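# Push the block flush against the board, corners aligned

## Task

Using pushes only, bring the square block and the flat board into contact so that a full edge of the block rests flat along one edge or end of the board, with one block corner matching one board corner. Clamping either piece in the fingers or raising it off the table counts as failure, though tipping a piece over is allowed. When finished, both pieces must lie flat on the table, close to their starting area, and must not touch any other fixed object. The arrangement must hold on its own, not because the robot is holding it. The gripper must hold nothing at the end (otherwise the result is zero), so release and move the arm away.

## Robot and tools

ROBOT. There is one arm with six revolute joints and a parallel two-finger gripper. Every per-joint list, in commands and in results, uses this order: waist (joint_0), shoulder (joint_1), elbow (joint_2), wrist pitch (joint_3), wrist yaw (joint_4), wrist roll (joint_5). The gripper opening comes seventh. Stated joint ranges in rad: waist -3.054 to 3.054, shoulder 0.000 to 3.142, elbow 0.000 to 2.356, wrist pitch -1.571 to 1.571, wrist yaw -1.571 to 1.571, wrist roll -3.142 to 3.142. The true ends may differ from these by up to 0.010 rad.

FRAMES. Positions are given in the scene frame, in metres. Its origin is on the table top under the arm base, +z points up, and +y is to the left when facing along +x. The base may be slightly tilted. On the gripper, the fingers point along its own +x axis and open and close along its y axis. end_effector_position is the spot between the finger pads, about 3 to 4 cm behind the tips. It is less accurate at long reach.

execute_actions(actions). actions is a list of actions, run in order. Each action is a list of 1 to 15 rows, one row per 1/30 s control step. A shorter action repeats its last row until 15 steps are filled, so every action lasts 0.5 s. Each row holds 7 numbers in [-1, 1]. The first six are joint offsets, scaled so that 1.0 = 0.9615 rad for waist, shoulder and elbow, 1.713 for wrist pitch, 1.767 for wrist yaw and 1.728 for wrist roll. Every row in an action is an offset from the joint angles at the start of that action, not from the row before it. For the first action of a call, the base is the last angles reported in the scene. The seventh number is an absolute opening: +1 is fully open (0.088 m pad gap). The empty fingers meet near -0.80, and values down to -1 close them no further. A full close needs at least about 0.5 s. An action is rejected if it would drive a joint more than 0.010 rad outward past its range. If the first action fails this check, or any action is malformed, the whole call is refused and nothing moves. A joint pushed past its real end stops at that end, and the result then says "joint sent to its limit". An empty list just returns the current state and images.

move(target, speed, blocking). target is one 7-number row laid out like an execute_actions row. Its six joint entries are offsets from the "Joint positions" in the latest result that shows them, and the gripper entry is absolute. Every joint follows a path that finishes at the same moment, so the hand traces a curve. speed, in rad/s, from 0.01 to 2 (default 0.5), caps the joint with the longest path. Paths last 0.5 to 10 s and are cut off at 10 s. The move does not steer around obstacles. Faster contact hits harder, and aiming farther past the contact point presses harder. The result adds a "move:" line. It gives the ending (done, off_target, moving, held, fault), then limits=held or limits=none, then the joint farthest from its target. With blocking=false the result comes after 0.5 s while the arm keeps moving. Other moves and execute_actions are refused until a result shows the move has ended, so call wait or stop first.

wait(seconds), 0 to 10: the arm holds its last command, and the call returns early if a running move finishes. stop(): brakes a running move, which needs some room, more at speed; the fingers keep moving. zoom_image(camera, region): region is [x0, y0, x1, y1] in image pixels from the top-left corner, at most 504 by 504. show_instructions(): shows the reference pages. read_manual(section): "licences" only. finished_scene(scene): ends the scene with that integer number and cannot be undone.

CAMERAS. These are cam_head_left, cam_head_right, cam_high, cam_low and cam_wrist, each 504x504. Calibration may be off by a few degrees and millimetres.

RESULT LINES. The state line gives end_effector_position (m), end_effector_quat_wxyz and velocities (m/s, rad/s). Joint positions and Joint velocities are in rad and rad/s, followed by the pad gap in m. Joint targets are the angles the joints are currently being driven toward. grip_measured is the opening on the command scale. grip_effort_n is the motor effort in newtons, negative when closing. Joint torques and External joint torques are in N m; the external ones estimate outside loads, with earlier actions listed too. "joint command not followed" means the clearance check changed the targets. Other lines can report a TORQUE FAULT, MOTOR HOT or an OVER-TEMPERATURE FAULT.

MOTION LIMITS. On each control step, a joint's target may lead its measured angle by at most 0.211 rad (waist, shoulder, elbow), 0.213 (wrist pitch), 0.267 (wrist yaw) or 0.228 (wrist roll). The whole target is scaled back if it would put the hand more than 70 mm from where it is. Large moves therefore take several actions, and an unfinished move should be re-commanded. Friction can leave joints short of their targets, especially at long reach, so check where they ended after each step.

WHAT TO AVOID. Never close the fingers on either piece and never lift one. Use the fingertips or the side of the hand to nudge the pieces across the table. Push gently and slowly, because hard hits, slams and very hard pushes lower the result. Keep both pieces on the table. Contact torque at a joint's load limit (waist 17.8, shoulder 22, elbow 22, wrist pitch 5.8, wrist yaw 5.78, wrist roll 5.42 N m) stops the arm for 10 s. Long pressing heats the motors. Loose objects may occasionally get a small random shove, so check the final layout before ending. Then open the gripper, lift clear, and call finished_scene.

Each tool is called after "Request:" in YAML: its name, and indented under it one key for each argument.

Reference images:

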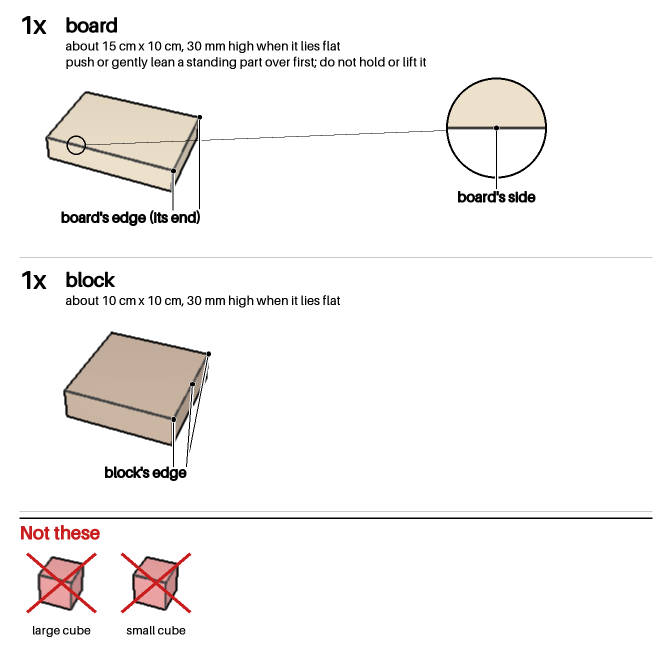

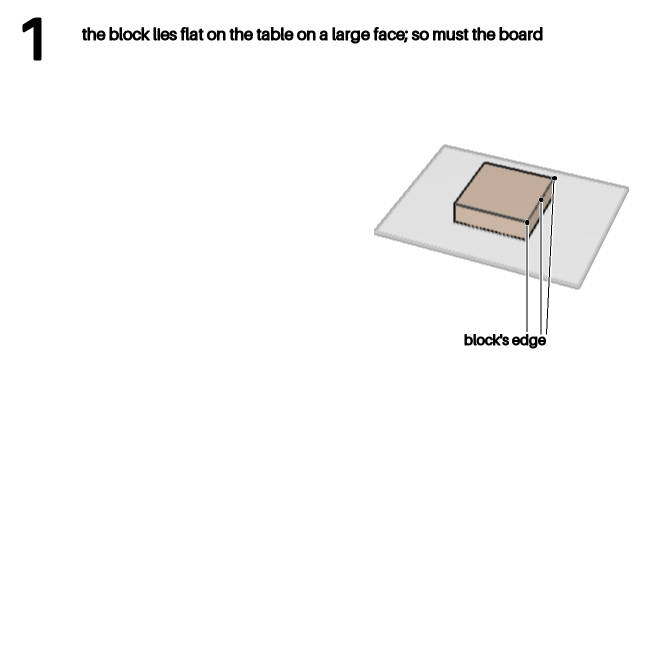

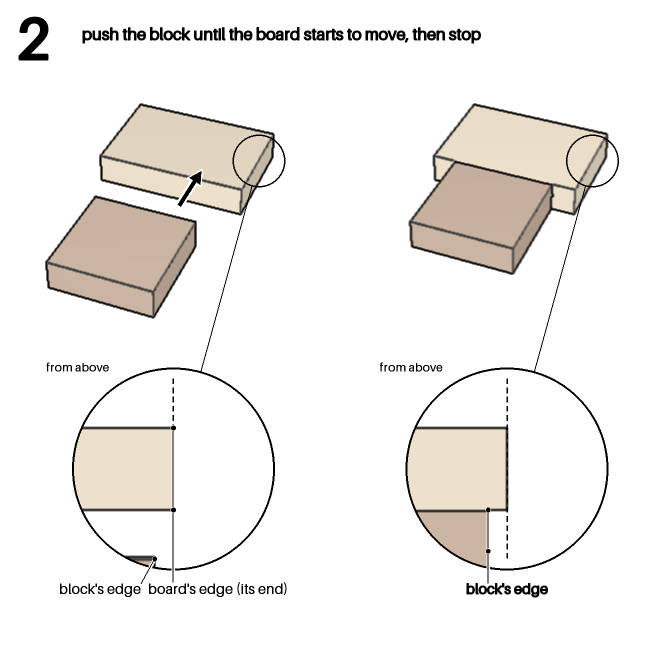

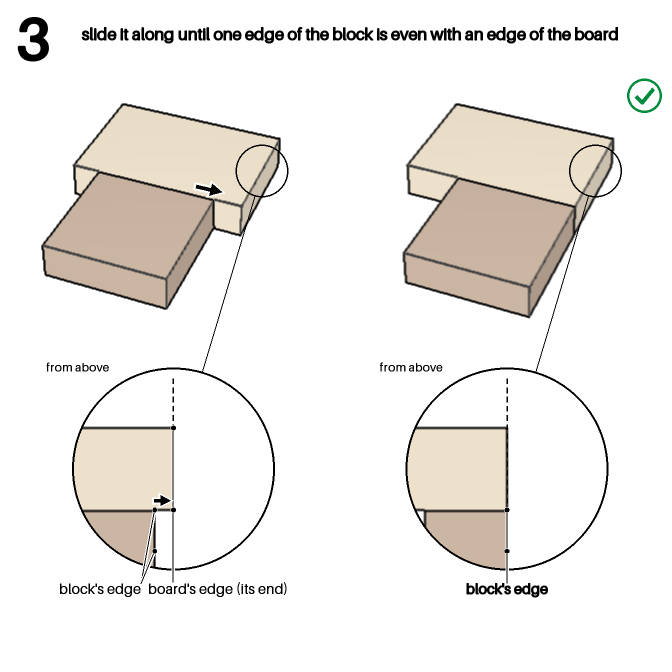

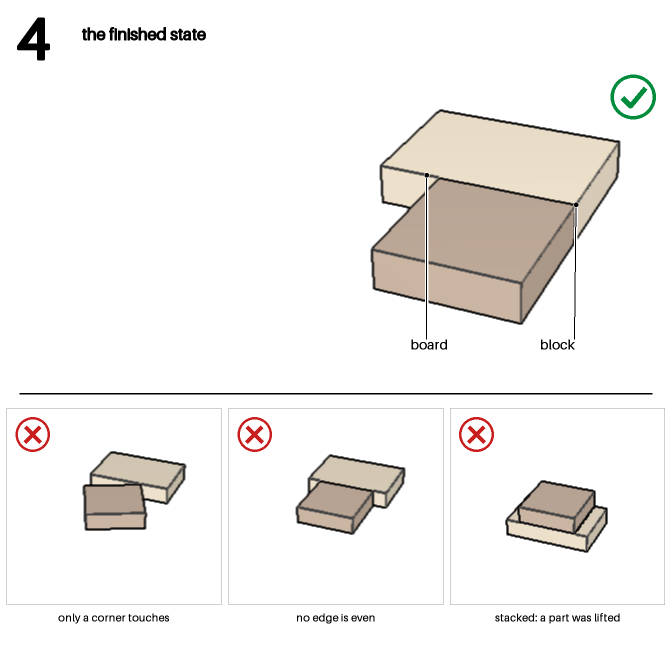

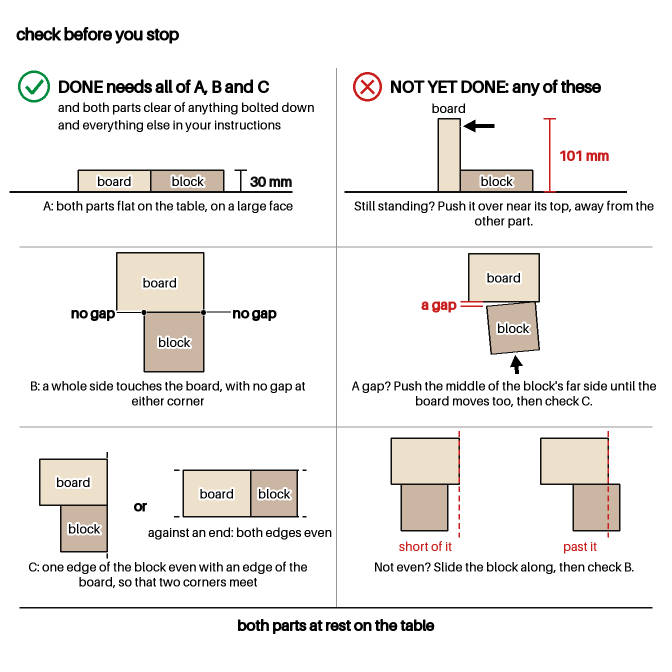

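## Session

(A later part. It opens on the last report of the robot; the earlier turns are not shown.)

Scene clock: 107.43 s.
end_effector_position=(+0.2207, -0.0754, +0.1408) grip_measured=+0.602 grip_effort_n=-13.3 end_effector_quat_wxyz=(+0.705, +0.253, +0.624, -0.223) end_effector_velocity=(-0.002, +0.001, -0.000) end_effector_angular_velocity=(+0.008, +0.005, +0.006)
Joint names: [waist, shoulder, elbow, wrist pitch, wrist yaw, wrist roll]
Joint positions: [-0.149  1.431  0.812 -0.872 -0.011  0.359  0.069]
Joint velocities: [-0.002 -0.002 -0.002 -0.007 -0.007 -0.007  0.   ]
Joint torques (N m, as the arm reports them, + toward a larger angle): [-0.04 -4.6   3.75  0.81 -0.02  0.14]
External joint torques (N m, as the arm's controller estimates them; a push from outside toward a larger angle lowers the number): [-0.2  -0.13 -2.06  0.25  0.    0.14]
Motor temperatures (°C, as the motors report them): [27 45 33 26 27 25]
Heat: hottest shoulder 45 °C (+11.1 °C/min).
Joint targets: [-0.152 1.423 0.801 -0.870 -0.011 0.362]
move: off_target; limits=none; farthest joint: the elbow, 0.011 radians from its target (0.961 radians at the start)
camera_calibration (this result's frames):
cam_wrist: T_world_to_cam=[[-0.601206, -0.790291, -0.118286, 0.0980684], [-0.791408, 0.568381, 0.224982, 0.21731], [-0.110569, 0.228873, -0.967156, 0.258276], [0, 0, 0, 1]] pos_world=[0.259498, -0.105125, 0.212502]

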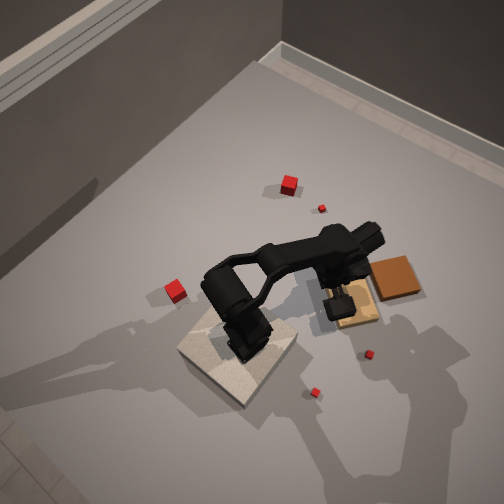

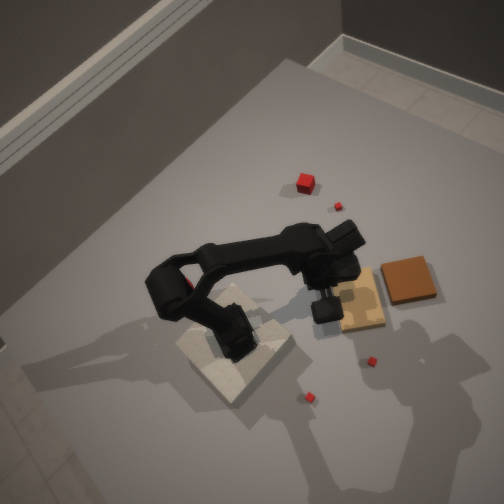

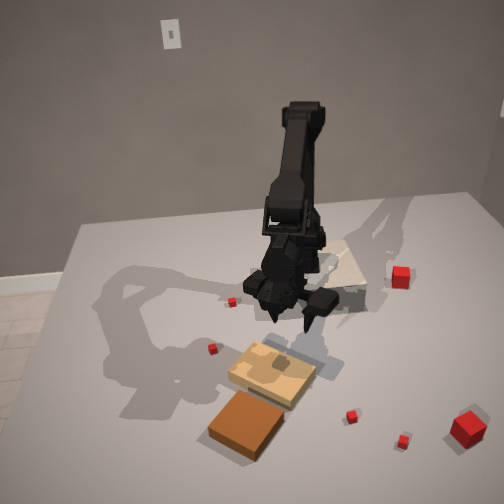

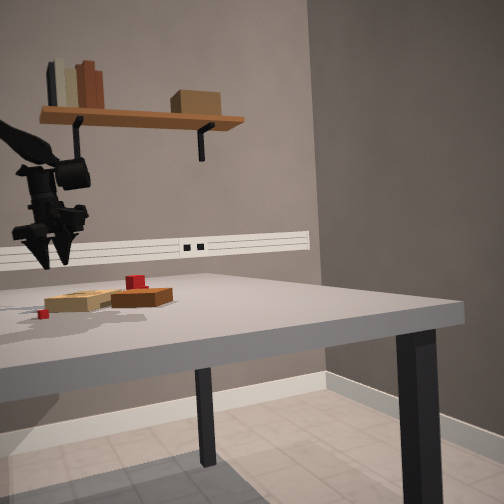

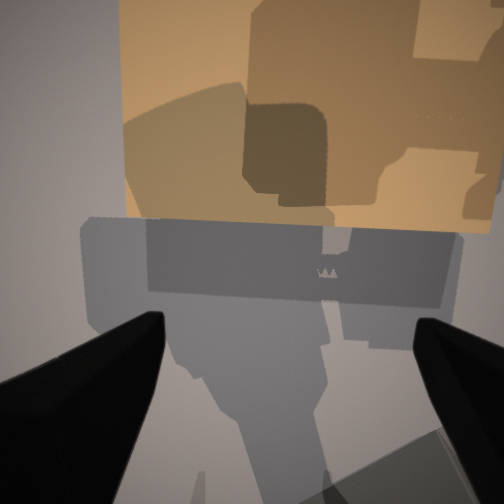

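Request:
move:
  target: [-0.006,0.19,-0.215,0.173,0.005,0,0.6]
  speed: 0.35

Scene clock: 111.57 s.
end_effector_position=(+0.2040, -0.0690, +0.0635) grip_measured=+0.602 grip_effort_n=-13.3 end_effector_quat_wxyz=(+0.679, +0.251, +0.651, -0.227) end_effector_velocity=(-0.002, +0.004, -0.001) end_effector_angular_velocity=(+0.023, +0.004, +0.035)
Joint names: [waist, shoulder, elbow, wrist pitch, wrist yaw, wrist roll]
Joint positions: [-0.152  1.603  0.615 -0.577 -0.004  0.359  0.069]
Joint velocities: [-0.002  0.002 -0.002 -0.007 -0.022 -0.037 -0.   ]
Joint torques (N m, as the arm reports them, + toward a larger angle): [-0.03 -3.09  2.85  0.7   0.08  0.04]
External joint torques (N m, as the arm's controller estimates them; a push from outside toward a larger angle lowers the number): [-0.22  1.53 -1.79  0.28  0.11  0.04]
Motor temperatures (°C, as the motors report them): [27 43 33 26 27 25]
Heat: hottest shoulder 43 °C (+9.1 °C/min).
Joint targets: [-0.155 1.613 0.606 -0.575 -0.002 0.358]
move: off_target; limits=none; farthest joint: the shoulder, 0.011 radians from its target (0.183 radians at the start)
camera_calibration (this result's frames):
cam_wrist: T_world_to_cam=[[-0.609817, -0.787598, -0.0883907, 0.0839697], [-0.771699, 0.564665, 0.292633, 0.209301], [-0.180566, 0.246664, -0.952131, 0.19473], [0, 0, 0, 1]] pos_world=[0.247885, -0.100083, 0.131582]

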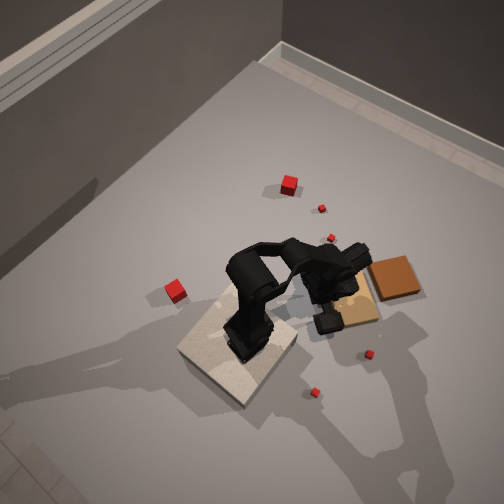

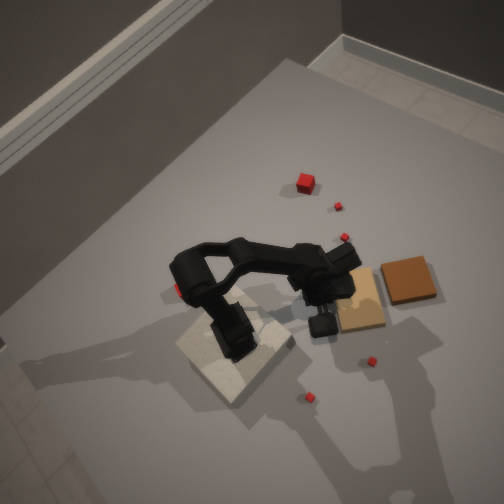

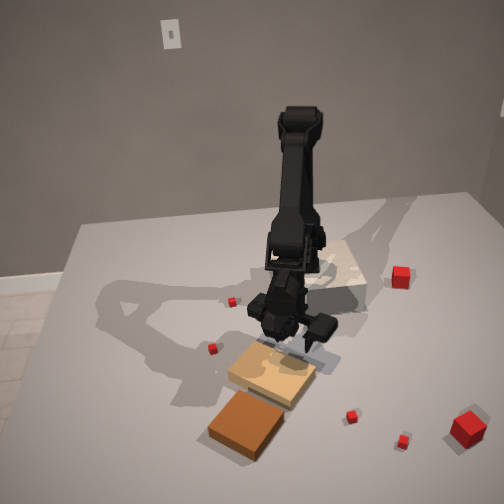

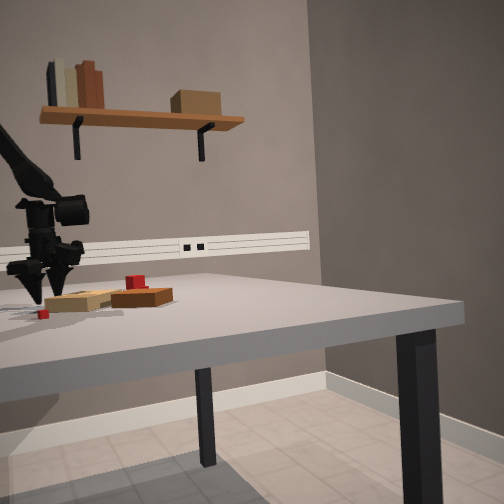

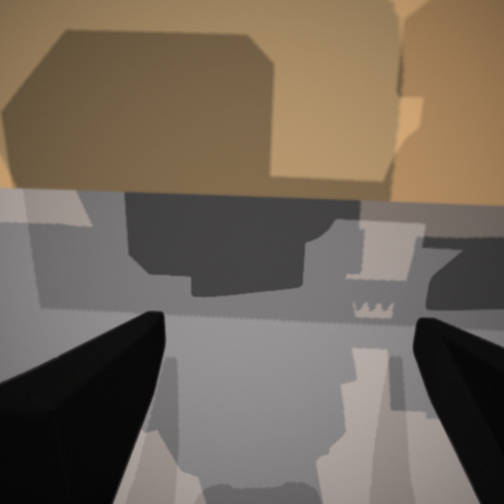

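Request:
move:
  target: [-0.076,0.205,0.185,0.004,0,-0.041,0.6]
  speed: 0.1

Request:
zoom_image:
  camera: "cam_high"
  region: [190,325,340,475]

Scene clock: 119.17 s.
end_effector_position=(+0.2372, -0.0981, +0.0557) grip_measured=+0.602 grip_effort_n=-13.3 end_effector_quat_wxyz=(+0.673, +0.252, +0.658, -0.226) end_effector_velocity=(-0.004, +0.005, +0.000) end_effector_angular_velocity=(+0.029, +0.012, +0.006)
Joint names: [waist, shoulder, elbow, wrist pitch, wrist yaw, wrist roll]
Joint positions: [-0.22   1.785  0.782 -0.579 -0.007  0.29   0.069]
Joint velocities: [-0.002 -0.002 -0.002 -0.022 -0.022 -0.007 -0.   ]
Joint torques (N m, as the arm reports them, + toward a larger angle): [-0.26 -3.7   4.82  1.11  0.1  -0.04]
External joint torques (N m, as the arm's controller estimates them; a push from outside toward a larger angle lowers the number): [-0.49  2.3   0.26  0.74  0.12 -0.03]
Motor temperatures (°C, as the motors report them): [27 41 33 26 27 25]
Heat: hottest shoulder 41 °C (+7.1 °C/min).
Joint targets: [-0.225 1.801 0.793 -0.571 -0.004 0.288]
move: off_target; limits=none; farthest joint: the shoulder, 0.015 radians from its target (0.197 radians at the start)
camera_calibration (this result's frames):
cam_wrist: T_world_to_cam=[[-0.610319, -0.787443, -0.0862827, 0.0806184], [-0.767854, 0.561304, 0.30877, 0.251512], [-0.194708, 0.254701, -0.947215, 0.204352], [0, 0, 0, 1]] pos_world=[0.282117, -0.129741, 0.122862]

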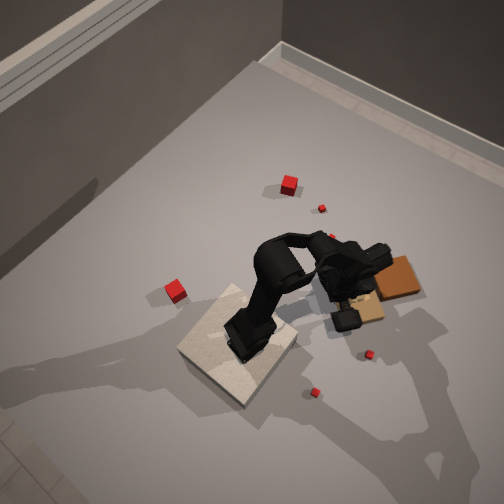

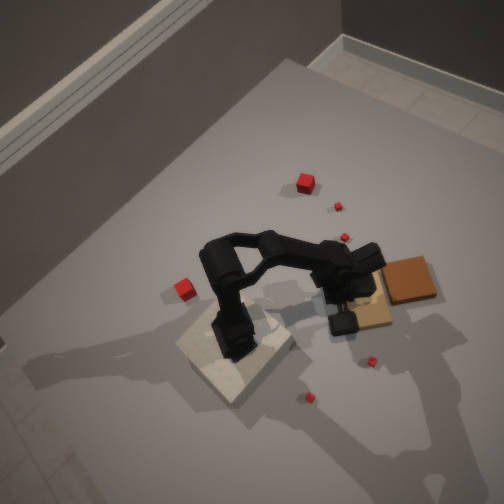

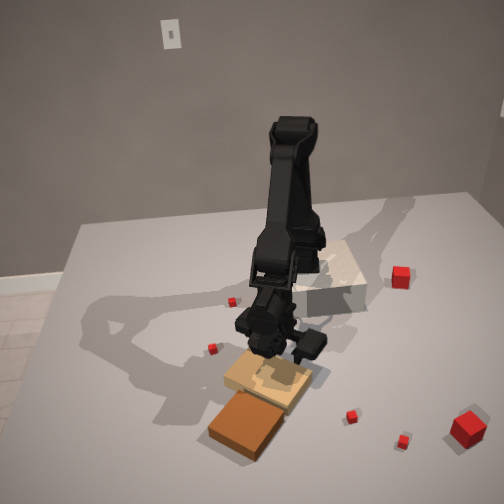

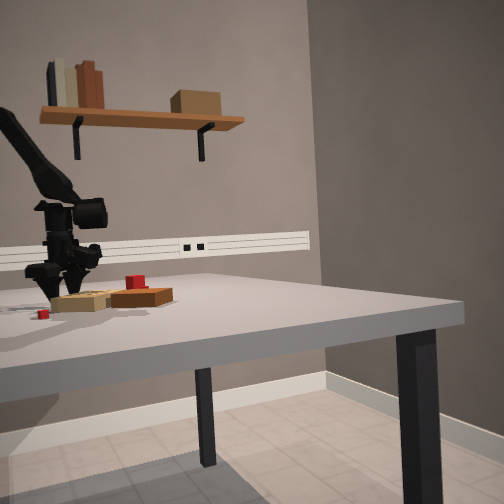

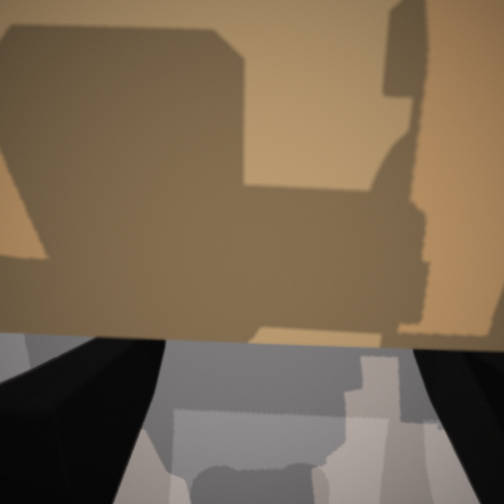

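Region (190, 325, 340, 475) of cam_high's 504x504 image, scaled by 3.360, with more detail than that image has.

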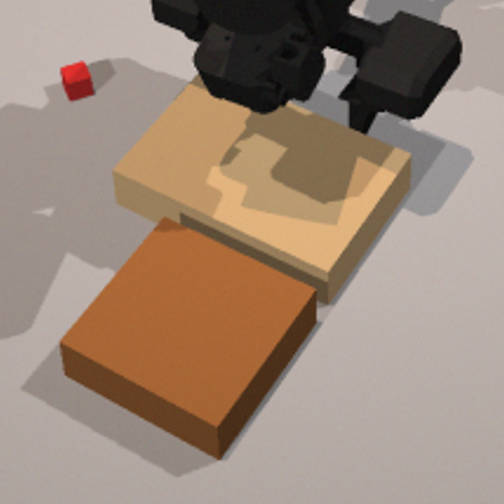

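Request:
move:
  target: [-0.025,0.066,0.088,-0.003,0,-0.012,0.6]
  speed: 0.06

Request:
zoom_image:
  camera: "cam_high"
  region: [190,325,340,475]

Scene clock: 126.33 s.
end_effector_position=(+0.2509, -0.1090, +0.0564) grip_measured=+0.602 grip_effort_n=-13.3 end_effector_quat_wxyz=(+0.674, +0.254, +0.656, -0.225) end_effector_velocity=(+0.001, -0.000, +0.000) end_effector_angular_velocity=(+0.003, -0.010, +0.019)
Joint names: [waist, shoulder, elbow, wrist pitch, wrist yaw, wrist roll]
Joint positions: [-0.239  1.835  0.851 -0.595 -0.01   0.272  0.069]
Joint velocities: [-0.002 -0.002 -0.002  0.007 -0.007 -0.022  0.   ]
Joint torques (N m, as the arm reports them, + toward a larger angle): [-0.2  -4.34  5.29  1.27  0.11 -0.03]
External joint torques (N m, as the arm's controller estimates them; a push from outside toward a larger angle lowers the number): [-0.45  2.12  0.62  0.88  0.15 -0.03]
Motor temperatures (°C, as the motors report them): [27 39 33 27 27 25]
Heat: hottest shoulder 39 °C (+5.0 °C/min).
Joint targets: [-0.244 1.848 0.866 -0.584 -0.007 0.270]
move: off_target; limits=none; farthest joint: the elbow, 0.016 radians from its target (0.085 radians at the start)
camera_calibration (this result's frames):
cam_wrist: T_world_to_cam=[[-0.610532, -0.786784, -0.0906745, 0.080855], [-0.768855, 0.561328, 0.306223, 0.268369], [-0.190033, 0.256674, -0.947632, 0.209579], [0, 0, 0, 1]] pos_world=[0.295528, -0.140821, 0.123754]

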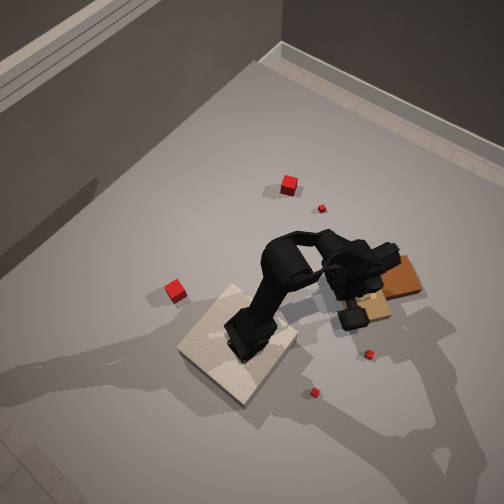

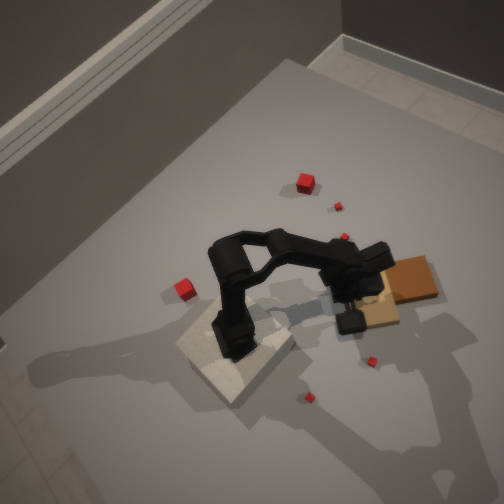

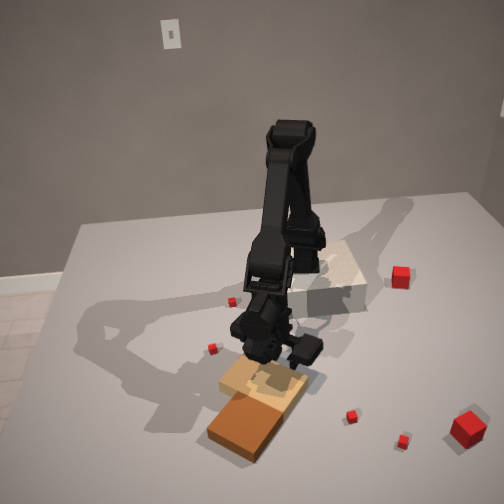

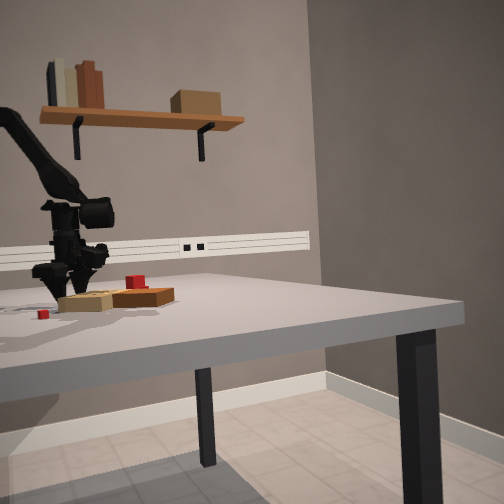

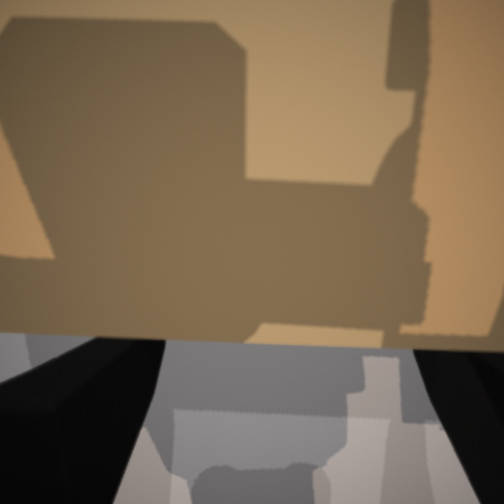

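Region (190, 325, 340, 475) of cam_high's 504x504 image, scaled by 3.360, with more detail than that image has.

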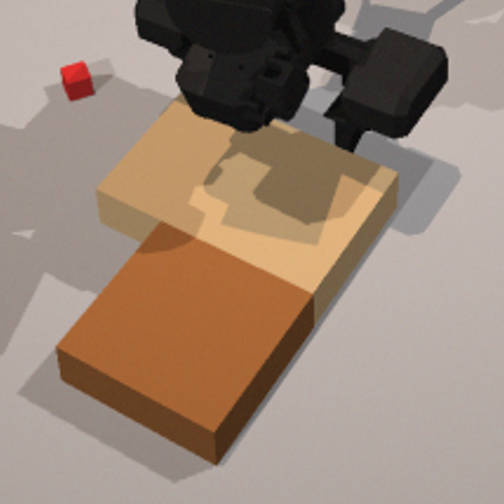

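Flush. Retreat.

Request:
move:
  target: [0.1,-0.45,-0.1,-0.21,0,0,0.6]
  speed: 0.6

Request:
zoom_image:
  camera: "cam_high"
  region: [220,365,320,465]

Request:
zoom_image:
  camera: "cam_head_right"
  region: [340,240,450,350]

Scene clock: 130.83 s.
end_effector_position=(+0.1917, -0.0646, +0.1323) grip_measured=+0.602 grip_effort_n=-13.3 end_effector_quat_wxyz=(+0.679, +0.222, +0.673, -0.194) end_effector_velocity=(-0.001, +0.003, -0.000) end_effector_angular_velocity=(+0.023, -0.000, +0.005)
Joint names: [waist, shoulder, elbow, wrist pitch, wrist yaw, wrist roll]
Joint positions: [-0.146  1.41   0.766 -0.952 -0.01   0.272  0.069]
Joint velocities: [-0.002 -0.002 -0.002 -0.007 -0.022 -0.007 -0.   ]
Joint torques (N m, as the arm reports them, + toward a larger angle): [ 0.45 -4.16  3.51  0.26 -0.02  0.04]
External joint torques (N m, as the arm's controller estimates them; a push from outside toward a larger angle lowers the number): [ 0.29 -0.13 -2.01 -0.08  0.    0.04]
Motor temperatures (°C, as the motors report them): [27 39 33 27 27 25]
Heat: hottest shoulder 39 °C (+5.1 °C/min).
Joint targets: [-0.143 1.402 0.755 -0.955 -0.010 0.272]
move: off_target; limits=none; farthest joint: the elbow, 0.011 radians from its target (0.096 radians at the start)
camera_calibration (this result's frames):
cam_wrist: T_world_to_cam=[[-0.535039, -0.840616, -0.0842467, 0.0677478], [-0.813652, 0.485887, 0.319193, 0.176639], [-0.227384, 0.239328, -0.943938, 0.264333], [0, 0, 0, 1]] pos_world=[0.240075, -0.092139, 0.19884]

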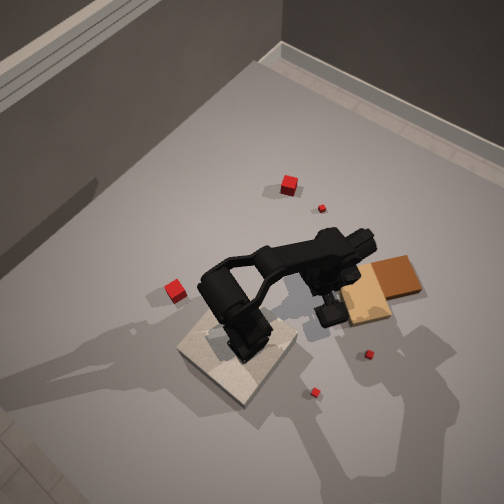

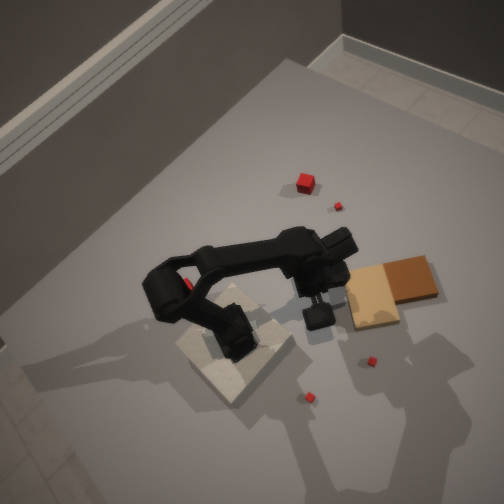

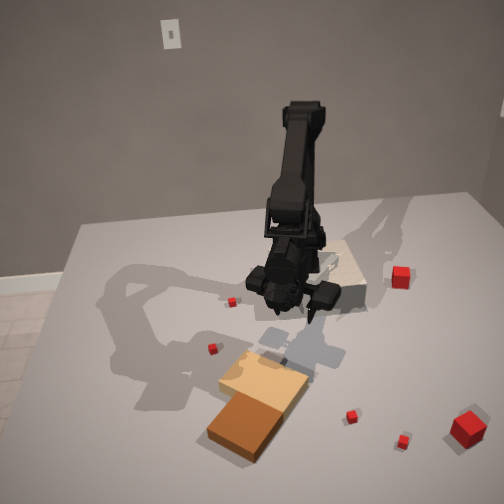

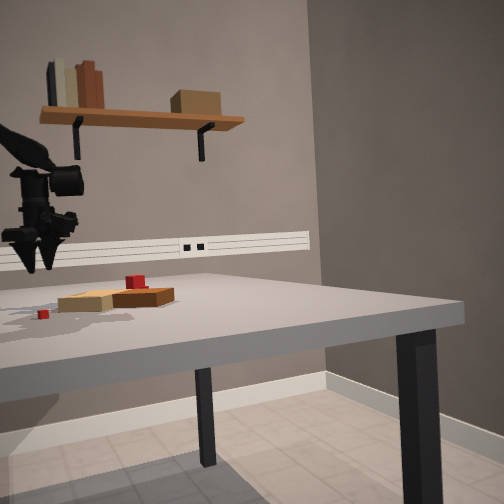

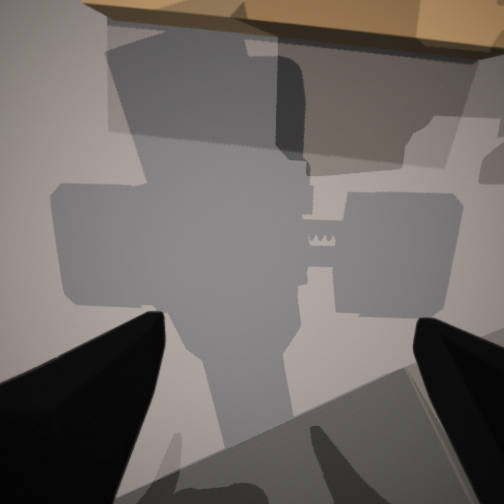

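Region (220, 365, 320, 465) of cam_high's 504x504 image, scaled by 5.040, with more detail than that image has.

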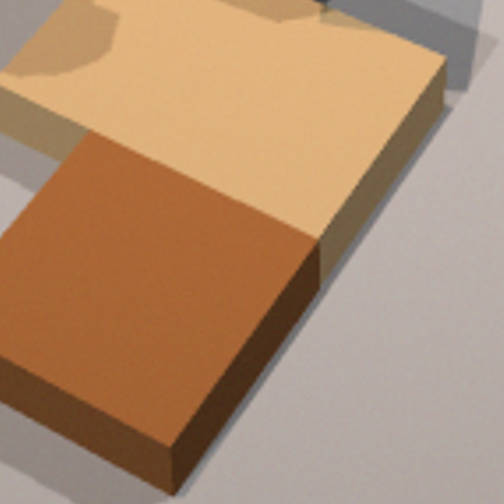

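Region (340, 240, 450, 350) of cam_head_right's 504x504 image, scaled by 4.582, with more detail than that image has.

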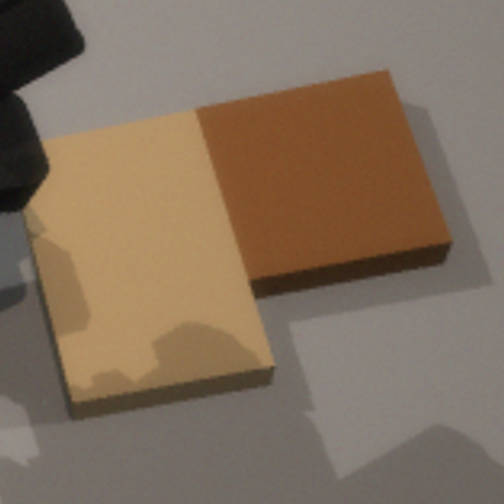

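Request:
finished_scene:
  scene: 1

The scene is finished: the task was done.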